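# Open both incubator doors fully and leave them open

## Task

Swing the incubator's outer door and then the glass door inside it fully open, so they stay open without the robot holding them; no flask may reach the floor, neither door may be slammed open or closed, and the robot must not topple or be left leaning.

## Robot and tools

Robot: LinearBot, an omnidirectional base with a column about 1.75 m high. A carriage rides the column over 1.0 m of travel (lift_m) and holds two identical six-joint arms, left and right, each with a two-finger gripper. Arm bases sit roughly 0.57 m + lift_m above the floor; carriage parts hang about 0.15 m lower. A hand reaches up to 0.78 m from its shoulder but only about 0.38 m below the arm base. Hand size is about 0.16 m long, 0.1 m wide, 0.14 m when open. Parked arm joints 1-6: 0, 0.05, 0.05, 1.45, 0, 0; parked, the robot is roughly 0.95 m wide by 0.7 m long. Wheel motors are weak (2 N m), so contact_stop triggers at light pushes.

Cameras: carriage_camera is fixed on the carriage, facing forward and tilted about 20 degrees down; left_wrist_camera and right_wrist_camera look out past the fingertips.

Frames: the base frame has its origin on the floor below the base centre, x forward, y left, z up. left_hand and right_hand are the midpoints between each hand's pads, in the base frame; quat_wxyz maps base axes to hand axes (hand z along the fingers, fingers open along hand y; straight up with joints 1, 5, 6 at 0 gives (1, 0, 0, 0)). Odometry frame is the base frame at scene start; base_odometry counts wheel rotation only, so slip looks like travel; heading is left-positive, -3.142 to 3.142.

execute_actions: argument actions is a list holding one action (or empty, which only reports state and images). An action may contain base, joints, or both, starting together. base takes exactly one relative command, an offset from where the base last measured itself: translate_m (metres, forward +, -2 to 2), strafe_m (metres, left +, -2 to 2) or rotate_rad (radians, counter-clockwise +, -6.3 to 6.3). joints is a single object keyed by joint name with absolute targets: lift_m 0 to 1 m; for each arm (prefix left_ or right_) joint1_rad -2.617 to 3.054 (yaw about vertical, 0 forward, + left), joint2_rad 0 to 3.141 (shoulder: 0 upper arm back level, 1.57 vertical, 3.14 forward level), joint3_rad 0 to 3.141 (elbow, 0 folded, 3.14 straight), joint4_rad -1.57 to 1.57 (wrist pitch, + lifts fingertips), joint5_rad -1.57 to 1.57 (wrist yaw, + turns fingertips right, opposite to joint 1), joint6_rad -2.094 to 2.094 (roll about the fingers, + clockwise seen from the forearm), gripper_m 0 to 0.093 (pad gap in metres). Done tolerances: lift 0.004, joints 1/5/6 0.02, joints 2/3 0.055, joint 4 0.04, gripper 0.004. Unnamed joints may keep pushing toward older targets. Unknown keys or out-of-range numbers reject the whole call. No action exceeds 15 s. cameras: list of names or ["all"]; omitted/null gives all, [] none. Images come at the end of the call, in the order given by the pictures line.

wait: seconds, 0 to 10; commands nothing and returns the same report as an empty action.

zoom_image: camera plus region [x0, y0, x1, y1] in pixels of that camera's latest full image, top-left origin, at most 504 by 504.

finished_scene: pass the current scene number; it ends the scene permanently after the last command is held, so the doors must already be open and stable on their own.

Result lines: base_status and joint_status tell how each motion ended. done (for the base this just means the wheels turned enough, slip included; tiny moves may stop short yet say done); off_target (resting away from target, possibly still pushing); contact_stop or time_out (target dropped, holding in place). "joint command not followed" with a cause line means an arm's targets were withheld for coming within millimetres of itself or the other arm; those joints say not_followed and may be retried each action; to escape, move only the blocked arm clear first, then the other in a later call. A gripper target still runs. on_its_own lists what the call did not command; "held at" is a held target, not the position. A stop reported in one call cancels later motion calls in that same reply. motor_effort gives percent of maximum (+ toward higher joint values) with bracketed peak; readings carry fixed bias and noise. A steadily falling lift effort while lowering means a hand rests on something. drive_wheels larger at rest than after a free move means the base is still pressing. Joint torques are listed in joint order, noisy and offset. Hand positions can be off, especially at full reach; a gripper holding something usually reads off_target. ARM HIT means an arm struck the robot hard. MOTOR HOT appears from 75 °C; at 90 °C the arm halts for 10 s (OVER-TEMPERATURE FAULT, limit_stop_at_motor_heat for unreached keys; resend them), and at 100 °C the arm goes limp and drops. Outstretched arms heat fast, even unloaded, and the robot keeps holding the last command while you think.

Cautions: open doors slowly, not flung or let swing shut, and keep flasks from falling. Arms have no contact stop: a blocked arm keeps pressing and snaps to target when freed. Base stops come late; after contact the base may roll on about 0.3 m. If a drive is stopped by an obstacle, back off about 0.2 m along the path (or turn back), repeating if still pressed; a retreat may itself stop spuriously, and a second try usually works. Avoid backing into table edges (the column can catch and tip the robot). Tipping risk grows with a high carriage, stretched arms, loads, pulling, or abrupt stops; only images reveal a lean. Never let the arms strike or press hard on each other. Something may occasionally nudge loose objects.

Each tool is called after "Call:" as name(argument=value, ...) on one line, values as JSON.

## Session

Call:
execute_actions(actions=[], cameras=["carriage_camera"])

Scene clock: 0.00 s.
Joint torques (N m, as the arm reports them, + toward a larger angle): no reading
base_odometry: x=+0.000 y=+0.000 heading=+0.000 (m, m, rad; odometry frame)
base_status: not commanded
joint_positions: lift_m=+0.299 left_joint1_rad=+0.007 left_joint2_rad=+0.062 left_joint3_rad=+0.041 left_joint4_rad=+1.410 left_joint5_rad=-0.004 left_joint6_rad=+0.034 left_gripper_m=+0.094 right_joint1_rad=-0.015 right_joint2_rad=+0.049 right_joint3_rad=+0.049 right_joint4_rad=+1.397 right_joint5_rad=-0.034 right_joint6_rad=-0.013 right_gripper_m=+0.094
joint_status: not commanded
motor_effort: lift_m=+30 drive_wheels=+2 (%)
left_hand: x=+0.3321 y=+0.3396 z=+1.2827 quat_wxyz=(+0.996, -0.001, +0.091, +0.021) (m; base frame)
right_hand: x=+0.3287 y=-0.3335 z=+1.2847 quat_wxyz=(+0.996, -0.017, +0.087, -0.013) (m; base frame)
pictures: carriage_camera
Images, in order (width x height): carriage_camera 504x504.

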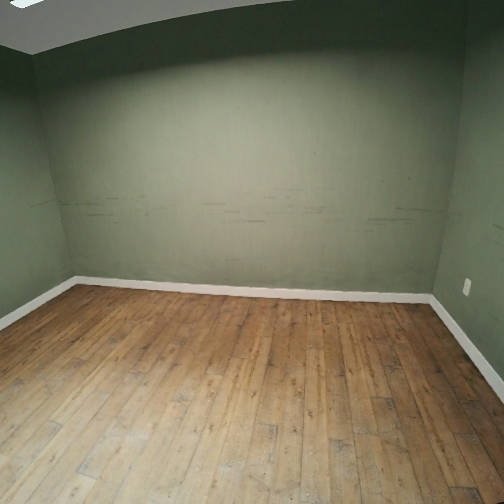

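Call:
execute_actions(actions=[{"base":{"rotate_rad":-3.0},"joints":{"lift_m":0}}], cameras=["carriage_camera"])

Scene clock: 5.47 s.
Joint torques (N m, as the arm reports them, + toward a larger angle): left_arm=[-0.06  3.34  6.67  0.06 -0.01 -0.1 ] | right_arm=[ 0.04  4.48  6.68 -0.02 -0.04  0.09]
base_odometry: x=+0.000 y=+0.000 heading=-2.999 (m, m, rad; odometry frame)
base_status: done
joint_positions: lift_m=+0.000 left_joint1_rad=+0.007 left_joint2_rad=+0.062 left_joint3_rad=+0.041 left_joint4_rad=+1.405 left_joint5_rad=-0.004 left_joint6_rad=+0.034 left_gripper_m=+0.094 right_joint1_rad=-0.015 right_joint2_rad=+0.049 right_joint3_rad=+0.049 right_joint4_rad=+1.391 right_joint5_rad=-0.034 right_joint6_rad=-0.013 right_gripper_m=+0.094
joint_status: all done
motor_effort: lift_m=+27(25) drive_wheels=+10(29) (%)
left_hand: x=+0.3334 y=+0.3396 z=+0.9834 quat_wxyz=(+0.995, +0.000, +0.093, +0.021) (m; base frame)
right_hand: x=+0.3302 y=-0.3335 z=+0.9855 quat_wxyz=(+0.996, -0.017, +0.090, -0.013) (m; base frame)
pictures: carriage_camera
Images, in order (width x height): carriage_camera 504x504.

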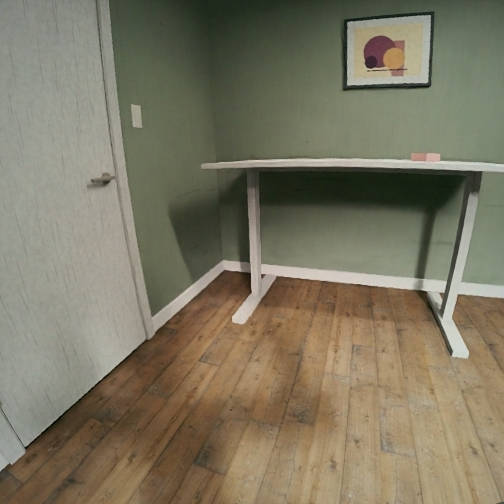

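Call:
execute_actions(actions=[{"base":{"rotate_rad":-1.4}}], cameras=["carriage_camera"])

Scene clock: 9.40 s.
Joint torques (N m, as the arm reports them, + toward a larger angle): left_arm=[-0.07  3.44  6.63  0.03 -0.04 -0.1 ] | right_arm=[ 0.01  4.38  6.68 -0.02 -0.04  0.09]
base_odometry: x=+0.000 y=+0.000 heading=+1.886 (m, m, rad; odometry frame)
base_status: done
joint_positions: lift_m=+0.000 left_joint1_rad=+0.007 left_joint2_rad=+0.062 left_joint3_rad=+0.041 left_joint4_rad=+1.406 left_joint5_rad=-0.004 left_joint6_rad=+0.034 left_gripper_m=+0.094 right_joint1_rad=-0.015 right_joint2_rad=+0.049 right_joint3_rad=+0.049 right_joint4_rad=+1.391 right_joint5_rad=-0.034 right_joint6_rad=-0.013 right_gripper_m=+0.094
joint_status: not commanded
motor_effort: lift_m=+27(26) drive_wheels=+10(28) (%)
left_hand: x=+0.3331 y=+0.3396 z=+0.9835 quat_wxyz=(+0.995, +0.000, +0.093, +0.021) (m; base frame)
right_hand: x=+0.3302 y=-0.3335 z=+0.9855 quat_wxyz=(+0.996, -0.017, +0.090, -0.013) (m; base frame)
pictures: carriage_camera
Images, in order (width x height): carriage_camera 504x504.

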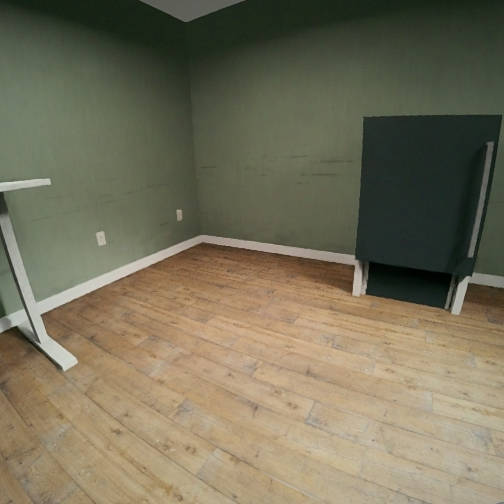

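Call:
execute_actions(actions=[{"base":{"rotate_rad":-0.42}}], cameras=[])

Call:
execute_actions(actions=[{"base":{"translate_m":0.9},"joints":{"right_joint2_rad":1.2,"right_joint3_rad":0.9,"right_joint4_rad":0.3}}], cameras=["carriage_camera","right_wrist_camera"])

Scene clock: 13.67 s.
Joint torques (N m, as the arm reports them, + toward a larger angle): left_arm=[-0.08  3.48  6.59 -0.01 -0.04 -0.11] | right_arm=[ 0.01  4.39  6.68 -0.01 -0.04  0.1 ]
base_odometry: x=+0.000 y=+0.000 heading=+1.467 (m, m, rad; odometry frame)
base_status: done
joint_positions: lift_m=+0.000 left_joint1_rad=+0.007 left_joint2_rad=+0.062 left_joint3_rad=+0.041 left_joint4_rad=+1.407 left_joint5_rad=-0.004 left_joint6_rad=+0.034 left_gripper_m=+0.094 right_joint1_rad=-0.015 right_joint2_rad=+0.049 right_joint3_rad=+0.049 right_joint4_rad=+1.391 right_joint5_rad=-0.034 right_joint6_rad=-0.013 right_gripper_m=+0.094
joint_status: not commanded
motor_effort: lift_m=+26(28) drive_wheels=+10(28) (%)
left_hand: x=+0.3329 y=+0.3396 z=+0.9835 quat_wxyz=(+0.996, +0.000, +0.092, +0.021) (m; base frame)
right_hand: x=+0.3301 y=-0.3335 z=+0.9855 quat_wxyz=(+0.996, -0.017, +0.089, -0.013) (m; base frame)
pictures: none
No camera images: the call's "cameras" was empty. Leave "cameras" out to get every camera's image.

Scene clock: 17.83 s.
Joint torques (N m, as the arm reports them, + toward a larger angle): left_arm=[-0.07  3.51  6.73  0.   -0.03 -0.11] | right_arm=[ 0.01 -4.27 10.56  2.39 -0.05  0.1 ]
base_odometry: x=+0.095 y=+0.895 heading=+1.466 (m, m, rad; odometry frame)
base_status: done
joint_positions: lift_m=+0.000 left_joint1_rad=+0.007 left_joint2_rad=+0.062 left_joint3_rad=+0.041 left_joint4_rad=+1.409 left_joint5_rad=-0.004 left_joint6_rad=+0.034 left_gripper_m=+0.094 right_joint1_rad=-0.015 right_joint2_rad=+1.194 right_joint3_rad=+0.882 right_joint4_rad=+0.304 right_joint5_rad=-0.034 right_joint6_rad=-0.013 right_gripper_m=+0.094
joint_status: all done
motor_effort: lift_m=+26(27) drive_wheels=-8(31) (%)
left_hand: x=+0.3323 y=+0.3396 z=+0.9836 quat_wxyz=(+0.996, -0.001, +0.091, +0.021) (m; base frame)
right_hand: x=+0.7052 y=-0.3392 z=+0.8959 quat_wxyz=(+0.704, -0.011, +0.710, +0.002) (m; base frame)
pictures: carriage_camera, right_wrist_camera
Images, in order (width x height): carriage_camera 504x504, right_wrist_camera 504x504.

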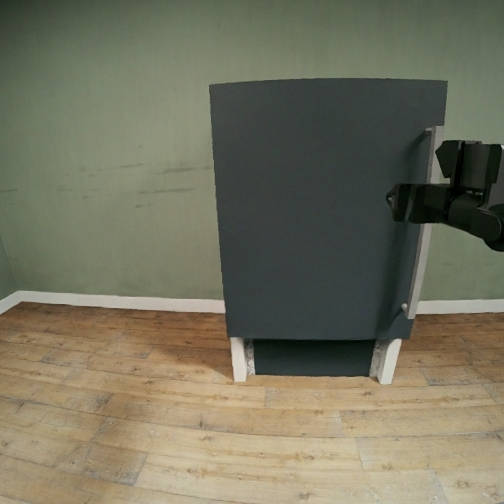

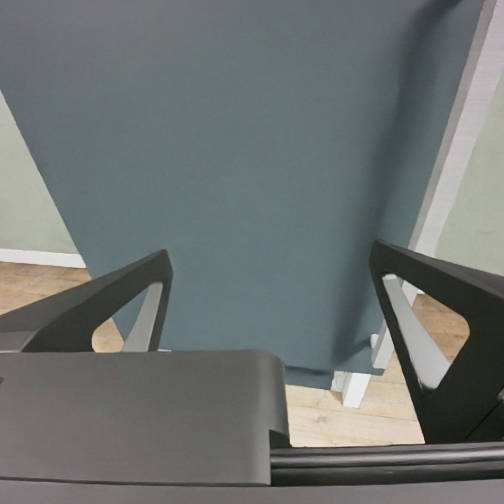

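Call:
execute_actions(actions=[{"base":{"strafe_m":-0.25}}], cameras=[])

Call:
execute_actions(actions=[{"base":{"translate_m":0.21}}], cameras=["carriage_camera","right_wrist_camera"])

Scene clock: 22.97 s.
Joint torques (N m, as the arm reports them, + toward a larger angle): left_arm=[-0.09  3.73  6.76  0.02 -0.03 -0.1 ] | right_arm=[-0.02 -4.35 10.46  2.38 -0.05  0.09]
base_odometry: x=+0.344 y=+0.869 heading=+1.466 (m, m, rad; odometry frame)
base_status: done
joint_positions: lift_m=+0.000 left_joint1_rad=+0.007 left_joint2_rad=+0.062 left_joint3_rad=+0.041 left_joint4_rad=+1.408 left_joint5_rad=-0.004 left_joint6_rad=+0.034 left_gripper_m=+0.094 right_joint1_rad=-0.015 right_joint2_rad=+1.194 right_joint3_rad=+0.882 right_joint4_rad=+0.305 right_joint5_rad=-0.034 right_joint6_rad=-0.013 right_gripper_m=+0.094
joint_status: not commanded
motor_effort: lift_m=+26(27) drive_wheels=-4(21) (%)
left_hand: x=+0.3325 y=+0.3396 z=+0.9836 quat_wxyz=(+0.996, -0.001, +0.092, +0.021) (m; base frame)
right_hand: x=+0.7052 y=-0.3392 z=+0.8960 quat_wxyz=(+0.704, -0.011, +0.710, +0.002) (m; base frame)
pictures: none
No camera images: the call's "cameras" was empty. Leave "cameras" out to get every camera's image.

Scene clock: 25.20 s.
Joint torques (N m, as the arm reports them, + toward a larger angle): left_arm=[-0.08  3.46  6.63 -0.02 -0.02 -0.1 ] | right_arm=[ 0.07 -4.4  10.54  2.38 -0.04  0.1 ]
base_odometry: x=+0.367 y=+1.078 heading=+1.465 (m, m, rad; odometry frame)
base_status: done
joint_positions: lift_m=+0.000 left_joint1_rad=+0.007 left_joint2_rad=+0.062 left_joint3_rad=+0.041 left_joint4_rad=+1.409 left_joint5_rad=-0.004 left_joint6_rad=+0.034 left_gripper_m=+0.094 right_joint1_rad=-0.015 right_joint2_rad=+1.194 right_joint3_rad=+0.882 right_joint4_rad=+0.307 right_joint5_rad=-0.034 right_joint6_rad=-0.013 right_gripper_m=+0.094
joint_status: not commanded
motor_effort: lift_m=+27(27) drive_wheels=-6(21) (%)
left_hand: x=+0.3322 y=+0.3396 z=+0.9836 quat_wxyz=(+0.996, -0.001, +0.091, +0.021) (m; base frame)
right_hand: x=+0.7052 y=-0.3392 z=+0.8965 quat_wxyz=(+0.705, -0.011, +0.709, +0.002) (m; base frame)
pictures: carriage_camera, right_wrist_camera
Images, in order (width x height): carriage_camera 504x504, right_wrist_camera 504x504.

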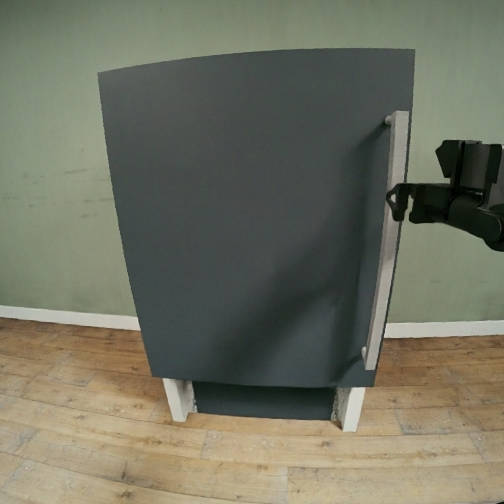

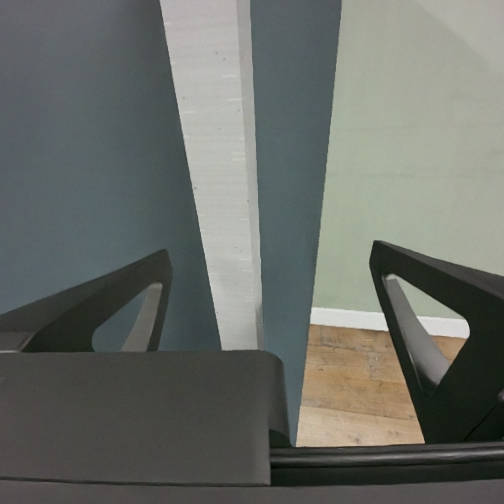

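Call:
execute_actions(actions=[{"base":{"translate_m":-0.04}}], cameras=[])

Call:
execute_actions(actions=[{"base":{"rotate_rad":-0.13}}], cameras=[])

Call:
execute_actions(actions=[{"base":{"strafe_m":0.11}}], cameras=[])

Call:
execute_actions(actions=[{"base":{"translate_m":0.07}}], cameras=["carriage_camera","right_wrist_camera"])

Scene clock: 30.37 s.
Joint torques (N m, as the arm reports them, + toward a larger angle): left_arm=[-0.08  3.47  6.72  0.01 -0.03 -0.1 ] | right_arm=[ 0.01 -4.28 10.58  2.37 -0.05  0.1 ]
base_odometry: x=+0.362 y=+1.038 heading=+1.465 (m, m, rad; odometry frame)
base_status: done
joint_positions: lift_m=+0.000 left_joint1_rad=+0.007 left_joint2_rad=+0.062 left_joint3_rad=+0.041 left_joint4_rad=+1.409 left_joint5_rad=-0.004 left_joint6_rad=+0.034 left_gripper_m=+0.094 right_joint1_rad=-0.015 right_joint2_rad=+1.194 right_joint3_rad=+0.882 right_joint4_rad=+0.308 right_joint5_rad=-0.034 right_joint6_rad=-0.013 right_gripper_m=+0.094
joint_status: not commanded
motor_effort: lift_m=+26(27) drive_wheels=+3(23) (%)
left_hand: x=+0.3323 y=+0.3396 z=+0.9836 quat_wxyz=(+0.996, -0.001, +0.091, +0.021) (m; base frame)
right_hand: x=+0.7052 y=-0.3392 z=+0.8969 quat_wxyz=(+0.706, -0.011, +0.708, +0.002) (m; base frame)
pictures: none
No camera images: the call's "cameras" was empty. Leave "cameras" out to get every camera's image.

Scene clock: 31.47 s.
Joint torques (N m, as the arm reports them, + toward a larger angle): left_arm=[-0.08  3.31  6.56 -0.01 -0.03 -0.1 ] | right_arm=[ 0.   -4.33 10.52  2.38 -0.05  0.09]
base_odometry: x=+0.362 y=+1.039 heading=+1.335 (m, m, rad; odometry frame)
base_status: done
joint_positions: lift_m=+0.000 left_joint1_rad=+0.007 left_joint2_rad=+0.062 left_joint3_rad=+0.041 left_joint4_rad=+1.409 left_joint5_rad=-0.004 left_joint6_rad=+0.034 left_gripper_m=+0.094 right_joint1_rad=-0.015 right_joint2_rad=+1.194 right_joint3_rad=+0.882 right_joint4_rad=+0.308 right_joint5_rad=-0.034 right_joint6_rad=-0.013 right_gripper_m=+0.094
joint_status: not commanded
motor_effort: lift_m=+27(28) drive_wheels=-5(14) (%)
left_hand: x=+0.3323 y=+0.3396 z=+0.9836 quat_wxyz=(+0.996, -0.001, +0.091, +0.021) (m; base frame)
right_hand: x=+0.7052 y=-0.3392 z=+0.8969 quat_wxyz=(+0.706, -0.011, +0.708, +0.002) (m; base frame)
pictures: none
No camera images: the call's "cameras" was empty. Leave "cameras" out to get every camera's image.

Scene clock: 33.17 s.
Joint torques (N m, as the arm reports them, + toward a larger angle): left_arm=[-0.05  3.52  6.46  0.   -0.02 -0.09] | right_arm=[ 0.05 -4.37 10.52  2.35 -0.05  0.09]
base_odometry: x=+0.256 y=+1.064 heading=+1.334 (m, m, rad; odometry frame)
base_status: done
joint_positions: lift_m=+0.000 left_joint1_rad=+0.007 left_joint2_rad=+0.062 left_joint3_rad=+0.041 left_joint4_rad=+1.408 left_joint5_rad=-0.004 left_joint6_rad=+0.034 left_gripper_m=+0.094 right_joint1_rad=-0.015 right_joint2_rad=+1.194 right_joint3_rad=+0.882 right_joint4_rad=+0.308 right_joint5_rad=-0.034 right_joint6_rad=-0.013 right_gripper_m=+0.094
joint_status: not commanded
motor_effort: lift_m=+27(27) drive_wheels=+10(18) (%)
left_hand: x=+0.3325 y=+0.3396 z=+0.9836 quat_wxyz=(+0.996, -0.001, +0.092, +0.021) (m; base frame)
right_hand: x=+0.7052 y=-0.3392 z=+0.8969 quat_wxyz=(+0.706, -0.011, +0.708, +0.002) (m; base frame)
pictures: none
No camera images: the call's "cameras" was empty. Leave "cameras" out to get every camera's image.

Scene clock: 34.60 s.
Joint torques (N m, as the arm reports them, + toward a larger angle): left_arm=[-0.09  3.5   6.66  0.   -0.03 -0.1 ] | right_arm=[ 0.   -4.37 10.53  2.34 -0.05  0.09]
base_odometry: x=+0.272 y=+1.133 heading=+1.335 (m, m, rad; odometry frame)
base_status: done
joint_positions: lift_m=+0.000 left_joint1_rad=+0.007 left_joint2_rad=+0.062 left_joint3_rad=+0.041 left_joint4_rad=+1.409 left_joint5_rad=-0.004 left_joint6_rad=+0.034 left_gripper_m=+0.094 right_joint1_rad=-0.015 right_joint2_rad=+1.194 right_joint3_rad=+0.882 right_joint4_rad=+0.309 right_joint5_rad=-0.034 right_joint6_rad=-0.013 right_gripper_m=+0.094
joint_status: not commanded
motor_effort: lift_m=+27(27) drive_wheels=-6(19) (%)
left_hand: x=+0.3324 y=+0.3396 z=+0.9836 quat_wxyz=(+0.996, -0.001, +0.092, +0.021) (m; base frame)
right_hand: x=+0.7052 y=-0.3392 z=+0.8971 quat_wxyz=(+0.706, -0.011, +0.708, +0.002) (m; base frame)
pictures: carriage_camera, right_wrist_camera
Images, in order (width x height): carriage_camera 504x504, right_wrist_camera 504x504.

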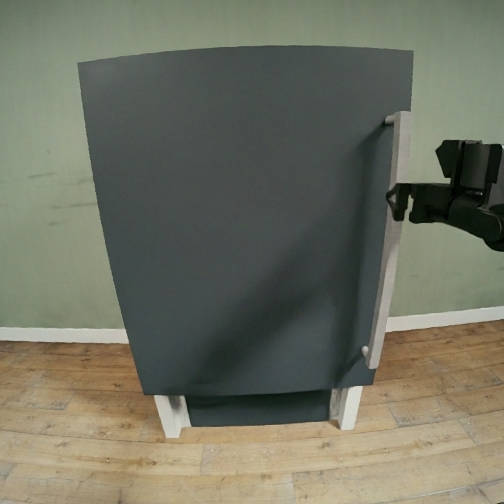

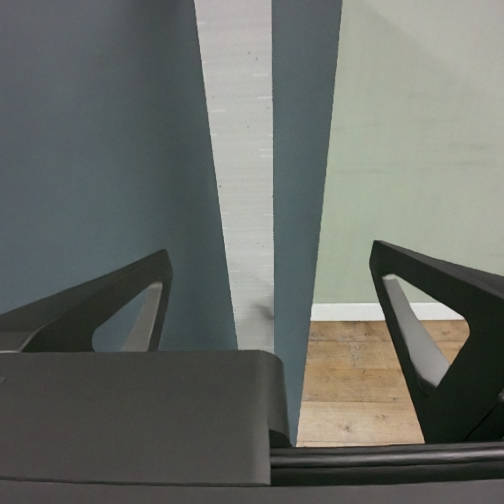

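Call:
execute_actions(actions=[{"base":{"translate_m":0.055},"joints":{"right_joint1_rad":0.02}}], cameras=[])

Call:
execute_actions(actions=[{"joints":{"right_gripper_m":0.0}}], cameras=["right_wrist_camera"])

Call:
execute_actions(actions=[{"base":{"translate_m":-0.12},"joints":{"right_joint5_rad":0.1,"right_joint1_rad":0.07}}], cameras=["carriage_camera"])

Call:
execute_actions(actions=[{"base":{"translate_m":-0.2},"joints":{"right_joint5_rad":0.5,"right_joint1_rad":0.4,"right_joint2_rad":1.28,"right_joint4_rad":0.38}}], cameras=["carriage_camera"])

Scene clock: 39.43 s.
Joint torques (N m, as the arm reports them, + toward a larger angle): left_arm=[-0.08  3.5   6.71 -0.03 -0.03 -0.1 ] | right_arm=[ 0.33 -4.48 10.6   2.32 -0.06  0.09]
base_odometry: x=+0.284 y=+1.186 heading=+1.336 (m, m, rad; odometry frame)
base_status: done
joint_positions: lift_m=+0.000 left_joint1_rad=+0.007 left_joint2_rad=+0.062 left_joint3_rad=+0.041 left_joint4_rad=+1.410 left_joint5_rad=-0.004 left_joint6_rad=+0.034 left_gripper_m=+0.094 right_joint1_rad=+0.016 right_joint2_rad=+1.194 right_joint3_rad=+0.882 right_joint4_rad=+0.309 right_joint5_rad=-0.034 right_joint6_rad=-0.013 right_gripper_m=+0.094
joint_status: all done
motor_effort: lift_m=+27(27) drive_wheels=-5(23) (%)
left_hand: x=+0.3321 y=+0.3396 z=+0.9837 quat_wxyz=(+0.996, -0.001, +0.091, +0.021) (m; base frame)
right_hand: x=+0.7050 y=-0.3260 z=+0.8972 quat_wxyz=(+0.706, -0.023, +0.708, +0.013) (m; base frame)
pictures: none
No camera images: the call's "cameras" was empty. Leave "cameras" out to get every camera's image.

Scene clock: 40.17 s.
Joint torques (N m, as the arm reports them, + toward a larger angle): left_arm=[-0.07  3.46  6.55  0.   -0.02 -0.1 ] | right_arm=[ 0.56 -4.36 10.48  2.33 -0.22  0.03]
base_odometry: x=+0.284 y=+1.186 heading=+1.336 (m, m, rad; odometry frame)
base_status: not commanded
joint_positions: lift_m=+0.000 left_joint1_rad=+0.007 left_joint2_rad=+0.062 left_joint3_rad=+0.041 left_joint4_rad=+1.410 left_joint5_rad=-0.003 left_joint6_rad=+0.034 left_gripper_m=+0.094 right_joint1_rad=+0.013 right_joint2_rad=+1.194 right_joint3_rad=+0.883 right_joint4_rad=+0.310 right_joint5_rad=-0.017 right_joint6_rad=-0.008 right_gripper_m=+0.024
joint_status: right_gripper_m off_target (ended at +0.024, target +0.000)
motor_effort: lift_m=+26(26) drive_wheels=-5(6) (%)
left_hand: x=+0.3322 y=+0.3396 z=+0.9837 quat_wxyz=(+0.996, +0.000, +0.091, +0.021) (m; base frame)
right_hand: x=+0.7053 y=-0.3303 z=+0.8975 quat_wxyz=(+0.706, -0.013, +0.708, +0.008) (m; base frame)
pictures: right_wrist_camera
Images, in order (width x height): right_wrist_camera 504x504.

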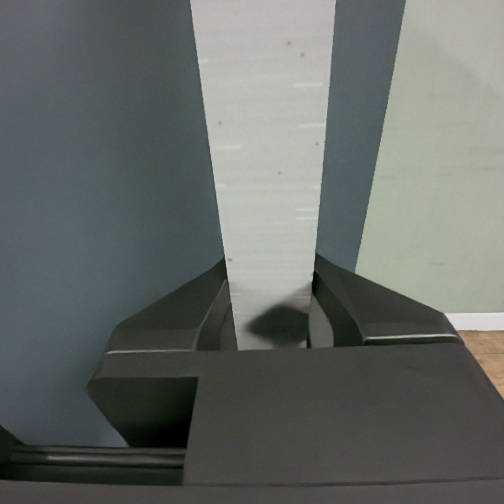

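Scene clock: 41.87 s.
Joint torques (N m, as the arm reports them, + toward a larger angle): left_arm=[-0.11  3.49  6.67 -0.01 -0.04 -0.11] | right_arm=[-2.69 -7.13  8.53  2.29  0.18  0.02]
base_odometry: x=+0.256 y=+1.070 heading=+1.336 (m, m, rad; odometry frame)
base_status: done
joint_positions: lift_m=+0.000 left_joint1_rad=+0.007 left_joint2_rad=+0.062 left_joint3_rad=+0.041 left_joint4_rad=+1.409 left_joint5_rad=-0.003 left_joint6_rad=+0.034 left_gripper_m=+0.094 right_joint1_rad=+0.109 right_joint2_rad=+1.227 right_joint3_rad=+0.906 right_joint4_rad=+0.313 right_joint5_rad=+0.078 right_joint6_rad=-0.007 right_gripper_m=+0.026
joint_status: right_joint1_rad off_target (ended at +0.109, target +0.070); right_joint5_rad off_target (ended at +0.078, target +0.100)
motor_effort: lift_m=+27(26) drive_wheels=-9(31) (%)
left_hand: x=+0.3323 y=+0.3396 z=+0.9836 quat_wxyz=(+0.996, +0.000, +0.091, +0.021) (m; base frame)
right_hand: x=+0.7115 y=-0.3055 z=+0.8971 quat_wxyz=(+0.705, -0.014, +0.710, +0.008) (m; base frame)
pictures: carriage_camera
Images, in order (width x height): carriage_camera 504x504.

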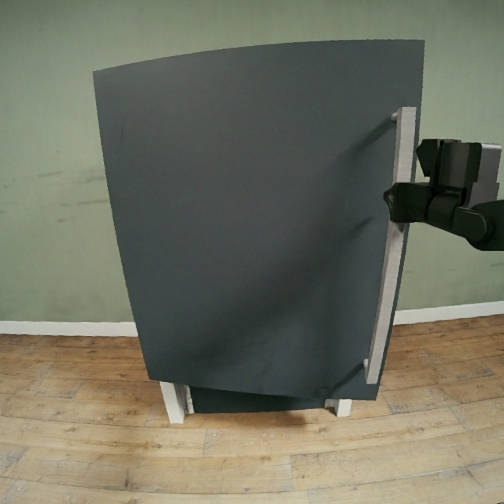

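Scene clock: 44.03 s.
Joint torques (N m, as the arm reports them, + toward a larger angle): left_arm=[-0.04  3.51  6.67  0.   -0.04 -0.11] | right_arm=[ -5.12 -10.53   6.28   1.58   2.08   0.16]
base_odometry: x=+0.209 y=+0.876 heading=+1.336 (m, m, rad; odometry frame)
base_status: done
joint_positions: lift_m=+0.000 left_joint1_rad=+0.007 left_joint2_rad=+0.062 left_joint3_rad=+0.041 left_joint4_rad=+1.409 left_joint5_rad=-0.003 left_joint6_rad=+0.034 left_gripper_m=+0.094 right_joint1_rad=+0.474 right_joint2_rad=+1.337 right_joint3_rad=+0.932 right_joint4_rad=+0.454 right_joint5_rad=+0.295 right_joint6_rad=-0.021 right_gripper_m=+0.030
joint_status: right_joint1_rad off_target (ended at +0.474, target +0.400); right_joint2_rad off_target (ended at +1.337, target +1.280); right_joint4_rad off_target (ended at +0.454, target +0.380); right_joint5_rad off_target (ended at +0.295, target +0.500)
motor_effort: lift_m=+28(27) drive_wheels=+13(24) (%)
left_hand: x=+0.3324 y=+0.3396 z=+0.9836 quat_wxyz=(+0.996, +0.000, +0.092, +0.021) (m; base frame)
right_hand: x=+0.7044 y=-0.1796 z=+0.8977 quat_wxyz=(+0.721, -0.064, +0.687, +0.062) (m; base frame)
pictures: carriage_camera
Images, in order (width x height): carriage_camera 504x504.

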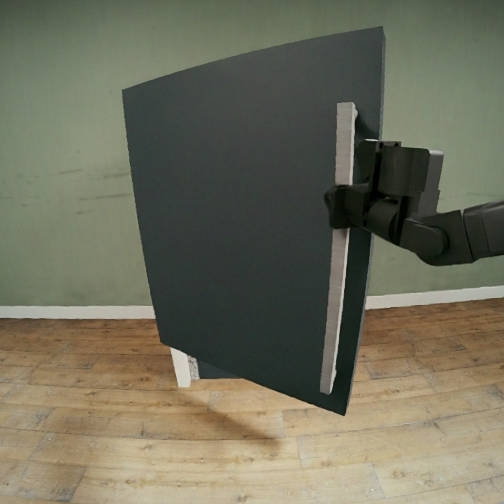

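Call:
execute_actions(actions=[{"joints":{"right_joint5_rad":0.33,"right_joint1_rad":0.5,"right_joint2_rad":1.33,"right_joint4_rad":0.42,"right_gripper_m":0.093}}], cameras=[])

Call:
execute_actions(actions=[{"base":{"translate_m":-0.12}}], cameras=[])

Call:
execute_actions(actions=[{"base":{"rotate_rad":0.06},"joints":{"right_joint1_rad":0,"right_joint5_rad":0,"right_joint2_rad":0.05,"right_joint3_rad":0.05,"right_joint4_rad":1.45,"left_gripper_m":0}}], cameras=[])

Call:
execute_actions(actions=[{"base":{"strafe_m":-0.85}}], cameras=[])

Call:
execute_actions(actions=[{"base":{"translate_m":0.27},"joints":{"left_joint2_rad":1.2,"left_joint3_rad":0.9,"left_joint4_rad":0.3}}], cameras=["carriage_camera","left_wrist_camera"])

Scene clock: 49.80 s.
Joint torques (N m, as the arm reports them, + toward a larger angle): left_arm=[-0.12  3.41  6.66  0.04 -0.03 -0.11] | right_arm=[ 0.05 -7.29  6.83  2.13  0.08  0.16]
base_odometry: x=+0.209 y=+0.875 heading=+1.336 (m, m, rad; odometry frame)
base_status: not commanded
joint_positions: lift_m=+0.000 left_joint1_rad=+0.007 left_joint2_rad=+0.062 left_joint3_rad=+0.041 left_joint4_rad=+1.409 left_joint5_rad=-0.003 left_joint6_rad=+0.034 left_gripper_m=+0.094 right_joint1_rad=+0.499 right_joint2_rad=+1.343 right_joint3_rad=+0.926 right_joint4_rad=+0.442 right_joint5_rad=+0.313 right_joint6_rad=-0.021 right_gripper_m=+0.093
joint_status: all done
motor_effort: lift_m=+27(27) drive_wheels=+1(13) (%)
left_hand: x=+0.3324 y=+0.3396 z=+0.9836 quat_wxyz=(+0.996, +0.000, +0.092, +0.021) (m; base frame)
right_hand: x=+0.7020 y=-0.1716 z=+0.8893 quat_wxyz=(+0.713, -0.069, +0.695, +0.062) (m; base frame)
pictures: none
No camera images: the call's "cameras" was empty. Leave "cameras" out to get every camera's image.

Scene clock: 51.57 s.
Joint torques (N m, as the arm reports them, + toward a larger angle): left_arm=[-0.09  3.39  6.66 -0.01 -0.03 -0.11] | right_arm=[ 0.07 -7.28  6.83  2.22  0.03  0.17]
base_odometry: x=+0.181 y=+0.759 heading=+1.336 (m, m, rad; odometry frame)
base_status: done
joint_positions: lift_m=+0.000 left_joint1_rad=+0.007 left_joint2_rad=+0.062 left_joint3_rad=+0.041 left_joint4_rad=+1.409 left_joint5_rad=-0.003 left_joint6_rad=+0.034 left_gripper_m=+0.094 right_joint1_rad=+0.499 right_joint2_rad=+1.343 right_joint3_rad=+0.926 right_joint4_rad=+0.436 right_joint5_rad=+0.322 right_joint6_rad=-0.021 right_gripper_m=+0.093
joint_status: not commanded
motor_effort: lift_m=+26(26) drive_wheels=-3(21) (%)
left_hand: x=+0.3323 y=+0.3396 z=+0.9836 quat_wxyz=(+0.996, +0.000, +0.091, +0.021) (m; base frame)
right_hand: x=+0.7023 y=-0.1731 z=+0.8879 quat_wxyz=(+0.711, -0.067, +0.697, +0.058) (m; base frame)
pictures: none
No camera images: the call's "cameras" was empty. Leave "cameras" out to get every camera's image.

Scene clock: 53.17 s.
Joint torques (N m, as the arm reports them, + toward a larger angle): left_arm=[-0.1   3.49  6.68 -0.05 -0.03 -0.1 ] | right_arm=[-0.31  3.45  4.65 -0.3  -0.15  0.16]
base_odometry: x=+0.181 y=+0.758 heading=+1.396 (m, m, rad; odometry frame)
base_status: done
joint_positions: lift_m=+0.000 left_joint1_rad=+0.007 left_joint2_rad=+0.062 left_joint3_rad=+0.041 left_joint4_rad=+1.409 left_joint5_rad=-0.003 left_joint6_rad=+0.034 left_gripper_m=+0.001 right_joint1_rad=+0.004 right_joint2_rad=+0.064 right_joint3_rad=+0.071 right_joint4_rad=+1.455 right_joint5_rad=+0.009 right_joint6_rad=-0.021 right_gripper_m=+0.093
joint_status: all done
motor_effort: lift_m=+27(28) drive_wheels=-6(10) (%)
left_hand: x=+0.3324 y=+0.3396 z=+0.9836 quat_wxyz=(+0.996, +0.000, +0.092, +0.021) (m; base frame)
right_hand: x=+0.3126 y=-0.3401 z=+0.9937 quat_wxyz=(+0.998, +0.004, +0.054, -0.009) (m; base frame)
pictures: none
No camera images: the call's "cameras" was empty. Leave "cameras" out to get every camera's image.

Scene clock: 57.23 s.
Joint torques (N m, as the arm reports them, + toward a larger angle): left_arm=[-0.09  3.47  6.76 -0.02 -0.03 -0.1 ] | right_arm=[-0.28  3.52  4.68 -0.3  -0.13  0.16]
base_odometry: x=+1.018 y=+0.610 heading=+1.395 (m, m, rad; odometry frame)
base_status: done
joint_positions: lift_m=+0.000 left_joint1_rad=+0.007 left_joint2_rad=+0.062 left_joint3_rad=+0.041 left_joint4_rad=+1.409 left_joint5_rad=-0.003 left_joint6_rad=+0.034 left_gripper_m=+0.001 right_joint1_rad=+0.004 right_joint2_rad=+0.064 right_joint3_rad=+0.071 right_joint4_rad=+1.454 right_joint5_rad=+0.007 right_joint6_rad=-0.021 right_gripper_m=+0.093
joint_status: not commanded
motor_effort: lift_m=+27(28) drive_wheels=-4(20) (%)
left_hand: x=+0.3322 y=+0.3396 z=+0.9836 quat_wxyz=(+0.996, +0.000, +0.091, +0.021) (m; base frame)
right_hand: x=+0.3127 y=-0.3397 z=+0.9937 quat_wxyz=(+0.998, +0.003, +0.054, -0.009) (m; base frame)
pictures: none
No camera images: the call's "cameras" was empty. Leave "cameras" out to get every camera's image.

Scene clock: 59.70 s.
Joint torques (N m, as the arm reports them, + toward a larger angle): left_arm=[-0.1  -3.85 10.76  2.12 -0.04 -0.1 ] | right_arm=[-0.33  3.54  4.58 -0.27 -0.13  0.16]
base_odometry: x=+1.066 y=+0.875 heading=+1.394 (m, m, rad; odometry frame)
base_status: done
joint_positions: lift_m=+0.000 left_joint1_rad=+0.007 left_joint2_rad=+1.197 left_joint3_rad=+0.879 left_joint4_rad=+0.299 left_joint5_rad=-0.003 left_joint6_rad=+0.034 left_gripper_m=+0.001 right_joint1_rad=+0.004 right_joint2_rad=+0.064 right_joint3_rad=+0.071 right_joint4_rad=+1.453 right_joint5_rad=+0.007 right_joint6_rad=-0.021 right_gripper_m=+0.093
joint_status: all done
motor_effort: lift_m=+27(27) drive_wheels=-7(21) (%)
left_hand: x=+0.7058 y=+0.3422 z=+0.8922 quat_wxyz=(+0.700, +0.009, +0.714, +0.016) (m; base frame)
right_hand: x=+0.3132 y=-0.3397 z=+0.9936 quat_wxyz=(+0.998, +0.003, +0.055, -0.009) (m; base frame)
pictures: carriage_camera, left_wrist_camera
Images, in order (width x height): carriage_camera 504x504, left_wrist_camera 504x504.

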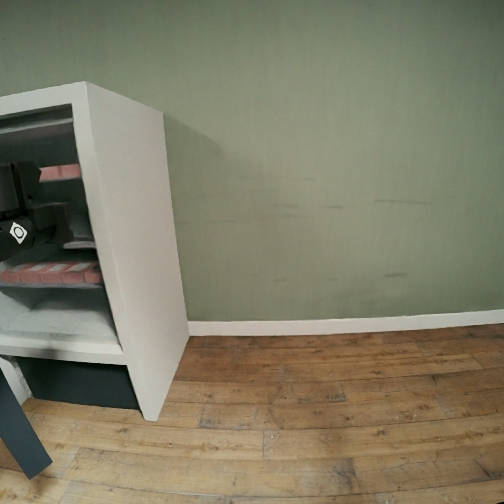

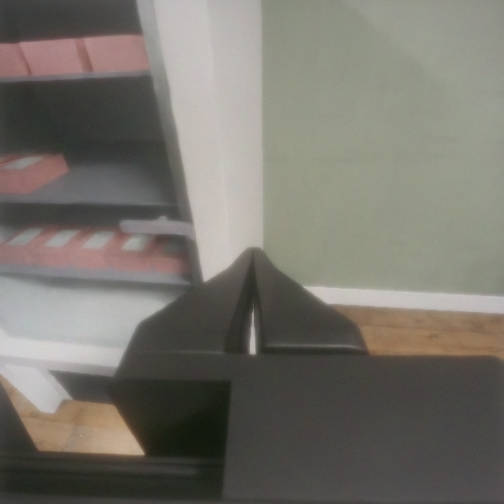

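Call:
execute_actions(actions=[{"base":{"translate_m":-0.05},"joints":{"left_joint1_rad":0.6}}], cameras=[])

Call:
execute_actions(actions=[{"base":{"strafe_m":0.27},"joints":{"left_joint1_rad":0.6}}], cameras=["carriage_camera"])

Call:
execute_actions(actions=[{"base":{"strafe_m":0.27},"joints":{"left_joint1_rad":0.6}}], cameras=["carriage_camera"])

Call:
execute_actions(actions=[{"joints":{"left_joint1_rad":0.8}}], cameras=[])

Call:
execute_actions(actions=[{"joints":{"left_joint1_rad":1.0}}], cameras=["carriage_camera","left_wrist_camera"])

Scene clock: 64.23 s.
Joint torques (N m, as the arm reports them, + toward a larger angle): left_arm=[-0.55 -2.05 10.66  2.4   0.32  0.01] | right_arm=[-0.28  3.51  4.69 -0.26 -0.11  0.16]
base_odometry: x=+1.057 y=+0.826 heading=+1.395 (m, m, rad; odometry frame)
base_status: done
joint_positions: lift_m=+0.000 left_joint1_rad=+0.605 left_joint2_rad=+1.172 left_joint3_rad=+0.879 left_joint4_rad=+0.267 left_joint5_rad=-0.046 left_joint6_rad=+0.025 left_gripper_m=+0.000 right_joint1_rad=+0.004 right_joint2_rad=+0.064 right_joint3_rad=+0.071 right_joint4_rad=+1.452 right_joint5_rad=+0.005 right_joint6_rad=-0.021 right_gripper_m=+0.093
joint_status: all done
motor_effort: lift_m=+25(27) drive_wheels=+8(24) (%)
left_hand: x=+0.6216 y=+0.5813 z=+0.8943 quat_wxyz=(+0.658, -0.220, +0.681, +0.232) (m; base frame)
right_hand: x=+0.3133 y=-0.3395 z=+0.9936 quat_wxyz=(+0.998, +0.002, +0.056, -0.008) (m; base frame)
pictures: none
No camera images: the call's "cameras" was empty. Leave "cameras" out to get every camera's image.

Scene clock: 65.53 s.
Joint torques (N m, as the arm reports them, + toward a larger angle): left_arm=[-0.37  7.2  10.59  4.38  1.7   0.25] | right_arm=[-0.28  3.61  4.95 -0.23 -0.07  0.16]
base_odometry: x=+1.000 y=+0.836 heading=+1.394 (m, m, rad; odometry frame)
base_status: strafe_m contact_stop (by the wheels' count: +0.058 of +0.270)
joint_positions: lift_m=+0.000 left_joint1_rad=+0.602 left_joint2_rad=+1.054 left_joint3_rad=+0.879 left_joint4_rad=+0.046 left_joint5_rad=-0.207 left_joint6_rad=+0.004 left_gripper_m=+0.000 right_joint1_rad=+0.004 right_joint2_rad=+0.062 right_joint3_rad=+0.067 right_joint4_rad=+1.450 right_joint5_rad=+0.002 right_joint6_rad=-0.021 right_gripper_m=+0.093
joint_status: all done
motor_effort: lift_m=+26(28) drive_wheels=+23(48) (%)
left_hand: x=+0.5793 y=+0.5838 z=+0.8853 quat_wxyz=(+0.603, -0.285, +0.694, +0.270) (m; base frame)
right_hand: x=+0.3146 y=-0.3389 z=+0.9924 quat_wxyz=(+0.998, +0.000, +0.058, -0.009) (m; base frame)
pictures: carriage_camera
Images, in order (width x height): carriage_camera 504x504.

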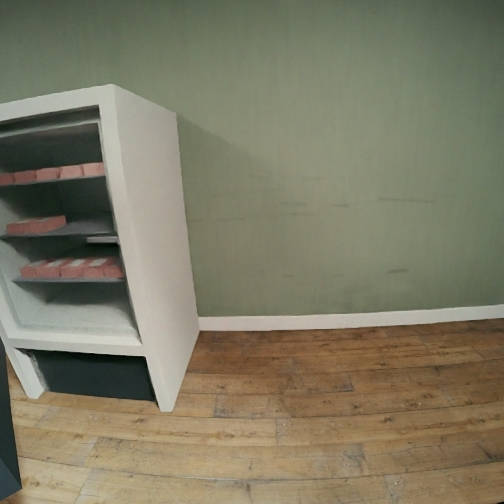

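not run: a stop came earlier in this reply.

not run: a stop came earlier in this reply.

not run: a stop came earlier in this reply.

Tip caught the door edge. Redo.

Call:
execute_actions(actions=[{"base":{"strafe_m":-0.08},"joints":{"left_joint1_rad":0.0}}], cameras=[])

Call:
execute_actions(actions=[{"joints":{"left_joint2_rad":1.45,"left_joint3_rad":1.2,"left_joint4_rad":0.25},"base":{"strafe_m":0.2}}], cameras=["carriage_camera","left_wrist_camera"])

Scene clock: 69.37 s.
Joint torques (N m, as the arm reports them, + toward a larger angle): left_arm=[-0.1  -3.78 10.48  2.16  0.02  0.  ] | right_arm=[-0.24  3.58  4.95 -0.22 -0.08  0.16]
base_odometry: x=+1.079 y=+0.822 heading=+1.395 (m, m, rad; odometry frame)
base_status: done
joint_positions: lift_m=+0.000 left_joint1_rad=+0.000 left_joint2_rad=+1.194 left_joint3_rad=+0.882 left_joint4_rad=+0.295 left_joint5_rad=-0.011 left_joint6_rad=+0.025 left_gripper_m=+0.000 right_joint1_rad=+0.004 right_joint2_rad=+0.062 right_joint3_rad=+0.067 right_joint4_rad=+1.450 right_joint5_rad=+0.002 right_joint6_rad=-0.021 right_gripper_m=+0.093
joint_status: all done
motor_effort: lift_m=+27(27) drive_wheels=-4(26) (%)
left_hand: x=+0.7052 y=+0.3407 z=+0.8940 quat_wxyz=(+0.701, +0.005, +0.713, +0.013) (m; base frame)
right_hand: x=+0.3146 y=-0.3389 z=+0.9924 quat_wxyz=(+0.998, +0.000, +0.058, -0.009) (m; base frame)
pictures: none
No camera images: the call's "cameras" was empty. Leave "cameras" out to get every camera's image.

Scene clock: 71.53 s.
Joint torques (N m, as the arm reports them, + toward a larger angle): left_arm=[-0.09 -5.55 10.26  2.    0.04  0.  ] | right_arm=[-0.24  3.63  4.99 -0.22 -0.08  0.16]
base_odometry: x=+0.882 y=+0.858 heading=+1.394 (m, m, rad; odometry frame)
base_status: done
joint_positions: lift_m=+0.000 left_joint1_rad=+0.000 left_joint2_rad=+1.439 left_joint3_rad=+1.184 left_joint4_rad=+0.260 left_joint5_rad=-0.010 left_joint6_rad=+0.025 left_gripper_m=+0.000 right_joint1_rad=+0.004 right_joint2_rad=+0.062 right_joint3_rad=+0.067 right_joint4_rad=+1.449 right_joint5_rad=+0.002 right_joint6_rad=-0.021 right_gripper_m=+0.093
joint_status: all done
motor_effort: lift_m=+27(25) drive_wheels=-4(26) (%)
left_hand: x=+0.7683 y=+0.3405 z=+0.9297 quat_wxyz=(+0.709, +0.005, +0.705, +0.012) (m; base frame)
right_hand: x=+0.3147 y=-0.3389 z=+0.9924 quat_wxyz=(+0.998, +0.000, +0.058, -0.009) (m; base frame)
pictures: carriage_camera, left_wrist_camera
Images, in order (width x height): carriage_camera 504x504, left_wrist_camera 504x504.

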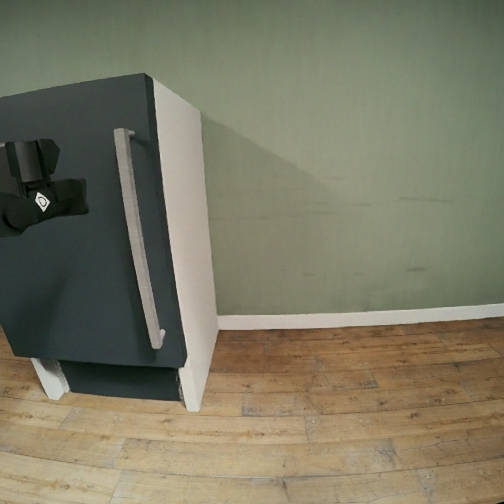

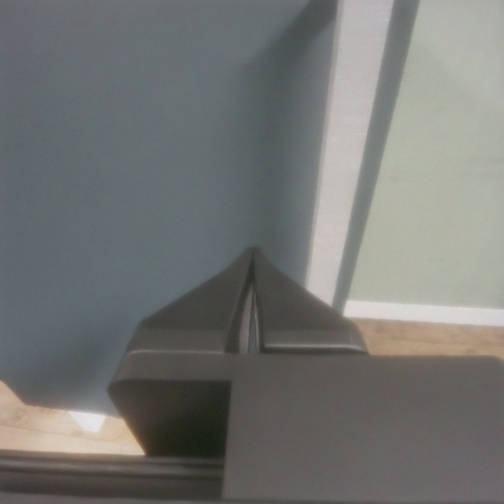

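Call:
execute_actions(actions=[{"joints":{"left_gripper_m":0.093},"base":{"strafe_m":-0.045}}], cameras=["left_wrist_camera"])

Call:
execute_actions(actions=[{"base":{"translate_m":0.06}}], cameras=[])

Call:
execute_actions(actions=[{"joints":{"left_gripper_m":0}}], cameras=["left_wrist_camera"])

Call:
execute_actions(actions=[{"base":{"translate_m":-0.12},"joints":{"left_joint1_rad":0.06,"left_joint5_rad":0.1}}], cameras=[])

Call:
execute_actions(actions=[{"base":{"translate_m":-0.2},"joints":{"left_joint1_rad":0.35,"left_joint5_rad":0.45}}], cameras=["carriage_camera","left_wrist_camera"])

Scene clock: 77.57 s.
Joint torques (N m, as the arm reports them, + toward a larger angle): left_arm=[-0.09 -5.6  10.22  2.05  0.02  0.  ] | right_arm=[-0.27  3.63  5.   -0.21 -0.07  0.17]
base_odometry: x=+0.926 y=+0.850 heading=+1.394 (m, m, rad; odometry frame)
base_status: done
joint_positions: lift_m=+0.000 left_joint1_rad=+0.000 left_joint2_rad=+1.439 left_joint3_rad=+1.184 left_joint4_rad=+0.257 left_joint5_rad=-0.009 left_joint6_rad=+0.025 left_gripper_m=+0.093 right_joint1_rad=+0.004 right_joint2_rad=+0.062 right_joint3_rad=+0.067 right_joint4_rad=+1.449 right_joint5_rad=+0.002 right_joint6_rad=-0.021 right_gripper_m=+0.093
joint_status: all done
motor_effort: lift_m=+27(28) drive_wheels=+2(22) (%)
left_hand: x=+0.7683 y=+0.3404 z=+0.9291 quat_wxyz=(+0.708, +0.005, +0.706, +0.012) (m; base frame)
right_hand: x=+0.3149 y=-0.3389 z=+0.9924 quat_wxyz=(+0.998, +0.000, +0.059, -0.009) (m; base frame)
pictures: left_wrist_camera
Images, in order (width x height): left_wrist_camera 504x504.

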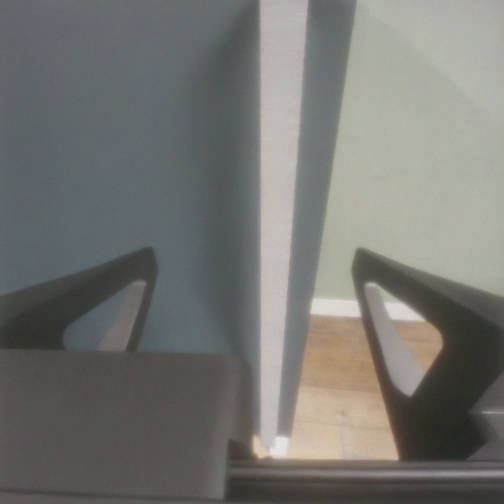

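Scene clock: 78.93 s.
Joint torques (N m, as the arm reports them, + toward a larger angle): left_arm=[-0.04 -5.57 10.11  2.05  0.    0.  ] | right_arm=[-0.22  3.68  4.99 -0.24 -0.08  0.17]
base_odometry: x=+0.936 y=+0.909 heading=+1.395 (m, m, rad; odometry frame)
base_status: done
joint_positions: lift_m=+0.000 left_joint1_rad=+0.000 left_joint2_rad=+1.439 left_joint3_rad=+1.184 left_joint4_rad=+0.256 left_joint5_rad=-0.009 left_joint6_rad=+0.025 left_gripper_m=+0.093 right_joint1_rad=+0.004 right_joint2_rad=+0.062 right_joint3_rad=+0.067 right_joint4_rad=+1.449 right_joint5_rad=+0.002 right_joint6_rad=-0.021 right_gripper_m=+0.093
joint_status: not commanded
motor_effort: lift_m=+27(26) drive_wheels=-6(20) (%)
left_hand: x=+0.7683 y=+0.3404 z=+0.9289 quat_wxyz=(+0.707, +0.005, +0.707, +0.012) (m; base frame)
right_hand: x=+0.3149 y=-0.3389 z=+0.9924 quat_wxyz=(+0.998, +0.000, +0.059, -0.009) (m; base frame)
pictures: none
No camera images: the call's "cameras" was empty. Leave "cameras" out to get every camera's image.

Scene clock: 79.67 s.
Joint torques (N m, as the arm reports them, + toward a larger angle): left_arm=[-0.12 -5.52 10.23  2.03  0.02  0.  ] | right_arm=[-0.23  3.63  4.99 -0.21 -0.07  0.16]
base_odometry: x=+0.936 y=+0.909 heading=+1.395 (m, m, rad; odometry frame)
base_status: not commanded
joint_positions: lift_m=+0.000 left_joint1_rad=+0.000 left_joint2_rad=+1.439 left_joint3_rad=+1.184 left_joint4_rad=+0.256 left_joint5_rad=-0.009 left_joint6_rad=+0.025 left_gripper_m=+0.000 right_joint1_rad=+0.004 right_joint2_rad=+0.062 right_joint3_rad=+0.067 right_joint4_rad=+1.449 right_joint5_rad=+0.002 right_joint6_rad=-0.021 right_gripper_m=+0.093
joint_status: all done
motor_effort: lift_m=+27(27) drive_wheels=-6(6) (%)
left_hand: x=+0.7683 y=+0.3404 z=+0.9289 quat_wxyz=(+0.707, +0.006, +0.707, +0.012) (m; base frame)
right_hand: x=+0.3149 y=-0.3389 z=+0.9924 quat_wxyz=(+0.998, +0.000, +0.059, -0.009) (m; base frame)
pictures: left_wrist_camera
Images, in order (width x height): left_wrist_camera 504x504.

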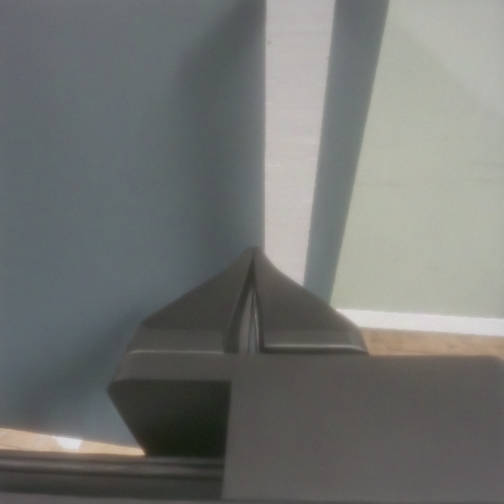

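Scene clock: 81.43 s.
Joint torques (N m, as the arm reports them, + toward a larger angle): left_arm=[-0.37 -5.58 10.18  2.04  0.04  0.  ] | right_arm=[-0.25  3.53  5.04 -0.21 -0.08  0.17]
base_odometry: x=+0.915 y=+0.791 heading=+1.395 (m, m, rad; odometry frame)
base_status: done
joint_positions: lift_m=+0.000 left_joint1_rad=+0.061 left_joint2_rad=+1.439 left_joint3_rad=+1.184 left_joint4_rad=+0.256 left_joint5_rad=+0.092 left_joint6_rad=+0.025 left_gripper_m=+0.000 right_joint1_rad=+0.004 right_joint2_rad=+0.062 right_joint3_rad=+0.067 right_joint4_rad=+1.448 right_joint5_rad=+0.002 right_joint6_rad=-0.021 right_gripper_m=+0.093
joint_status: all done
motor_effort: lift_m=+27(26) drive_wheels=-3(23) (%)
left_hand: x=+0.7677 y=+0.3523 z=+0.9288 quat_wxyz=(+0.707, +0.020, +0.707, -0.002) (m; base frame)
right_hand: x=+0.3151 y=-0.3389 z=+0.9923 quat_wxyz=(+0.998, +0.000, +0.059, -0.009) (m; base frame)
pictures: none
No camera images: the call's "cameras" was empty. Leave "cameras" out to get every camera's image.

Scene clock: 83.60 s.
Joint torques (N m, as the arm reports them, + toward a larger angle): left_arm=[ 0.09 -5.6  10.14  1.96  0.05  0.  ] | right_arm=[-0.25  3.54  5.06 -0.21 -0.07  0.17]
base_odometry: x=+0.880 y=+0.594 heading=+1.395 (m, m, rad; odometry frame)
base_status: done
joint_positions: lift_m=+0.000 left_joint1_rad=+0.350 left_joint2_rad=+1.439 left_joint3_rad=+1.184 left_joint4_rad=+0.256 left_joint5_rad=+0.441 left_joint6_rad=+0.025 left_gripper_m=+0.000 right_joint1_rad=+0.004 right_joint2_rad=+0.062 right_joint3_rad=+0.067 right_joint4_rad=+1.448 right_joint5_rad=+0.002 right_joint6_rad=-0.021 right_gripper_m=+0.093
joint_status: all done
motor_effort: lift_m=+27(27) drive_wheels=-3(22) (%)
left_hand: x=+0.7487 y=+0.4299 z=+0.9288 quat_wxyz=(+0.707, +0.041, +0.706, -0.023) (m; base frame)
right_hand: x=+0.3151 y=-0.3389 z=+0.9923 quat_wxyz=(+0.998, +0.000, +0.059, -0.009) (m; base frame)
pictures: carriage_camera, left_wrist_camera
Images, in order (width x height): carriage_camera 504x504, left_wrist_camera 504x504.

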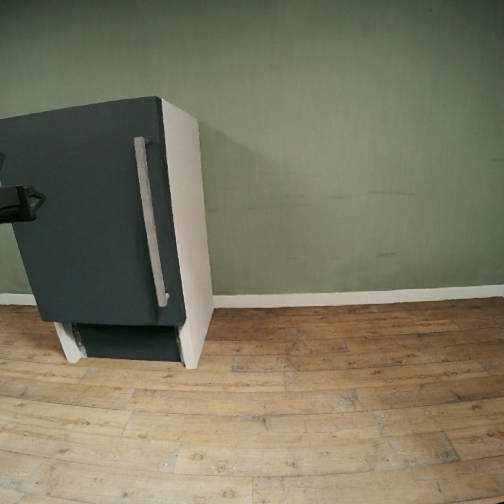

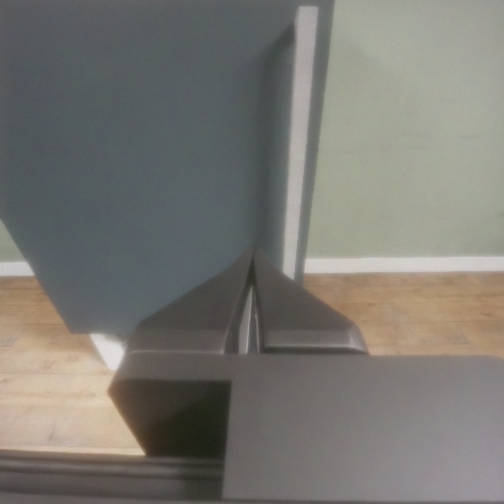

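Call:
execute_actions(actions=[{"base":{"translate_m":0.385},"joints":{"left_joint1_rad":-0.06,"left_joint5_rad":0,"left_gripper_m":0.093}}], cameras=["left_wrist_camera"])

Call:
execute_actions(actions=[{"joints":{"left_gripper_m":0}}], cameras=["left_wrist_camera"])

Scene clock: 88.30 s.
Joint torques (N m, as the arm reports them, + toward a larger angle): left_arm=[-0.09 -5.63 10.27  2.04 -0.09  0.  ] | right_arm=[-0.25  3.63  4.96 -0.2  -0.08  0.16]
base_odometry: x=+0.947 y=+0.973 heading=+1.396 (m, m, rad; odometry frame)
base_status: done
joint_positions: lift_m=+0.000 left_joint1_rad=-0.060 left_joint2_rad=+1.439 left_joint3_rad=+1.184 left_joint4_rad=+0.255 left_joint5_rad=+0.008 left_joint6_rad=+0.026 left_gripper_m=+0.093 right_joint1_rad=+0.004 right_joint2_rad=+0.062 right_joint3_rad=+0.067 right_joint4_rad=+1.449 right_joint5_rad=+0.002 right_joint6_rad=-0.021 right_gripper_m=+0.093
joint_status: all done
motor_effort: lift_m=+27(26) drive_wheels=-6(34) (%)
left_hand: x=+0.7674 y=+0.3083 z=+0.9287 quat_wxyz=(+0.707, +0.033, +0.706, -0.015) (m; base frame)
right_hand: x=+0.3147 y=-0.3389 z=+0.9924 quat_wxyz=(+0.998, +0.000, +0.058, -0.009) (m; base frame)
pictures: left_wrist_camera
Images, in order (width x height): left_wrist_camera 504x504.

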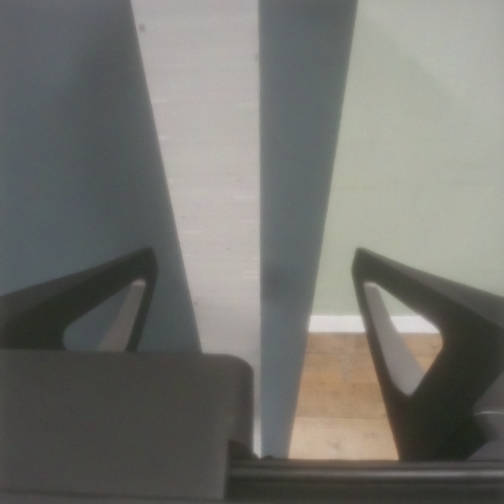

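Scene clock: 89.03 s.
Joint torques (N m, as the arm reports them, + toward a larger angle): left_arm=[-1.13 -5.55 10.16  2.03  0.06  0.05] | right_arm=[-0.24  3.62  5.04 -0.23 -0.07  0.17]
base_odometry: x=+0.947 y=+0.973 heading=+1.396 (m, m, rad; odometry frame)
base_status: not commanded
joint_positions: lift_m=+0.000 left_joint1_rad=-0.048 left_joint2_rad=+1.439 left_joint3_rad=+1.184 left_joint4_rad=+0.257 left_joint5_rad=-0.011 left_joint6_rad=+0.022 left_gripper_m=+0.025 right_joint1_rad=+0.004 right_joint2_rad=+0.062 right_joint3_rad=+0.067 right_joint4_rad=+1.449 right_joint5_rad=+0.002 right_joint6_rad=-0.021 right_gripper_m=+0.093
joint_status: left_gripper_m off_target (ended at +0.025, target +0.000)
motor_effort: lift_m=+28(27) drive_wheels=-6(6) (%)
left_hand: x=+0.7678 y=+0.3173 z=+0.9292 quat_wxyz=(+0.708, +0.021, +0.706, -0.006) (m; base frame)
right_hand: x=+0.3147 y=-0.3389 z=+0.9924 quat_wxyz=(+0.998, +0.000, +0.058, -0.009) (m; base frame)
pictures: left_wrist_camera
Images, in order (width x height): left_wrist_camera 504x504.

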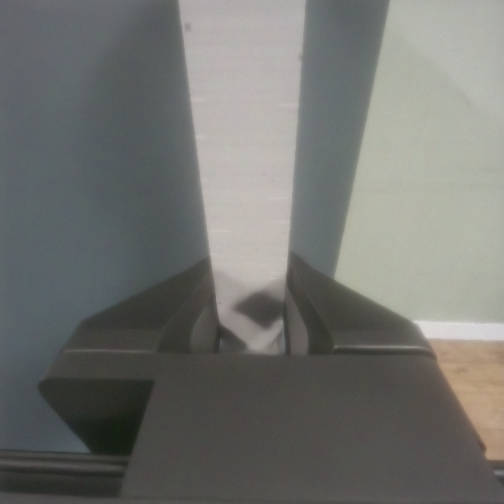

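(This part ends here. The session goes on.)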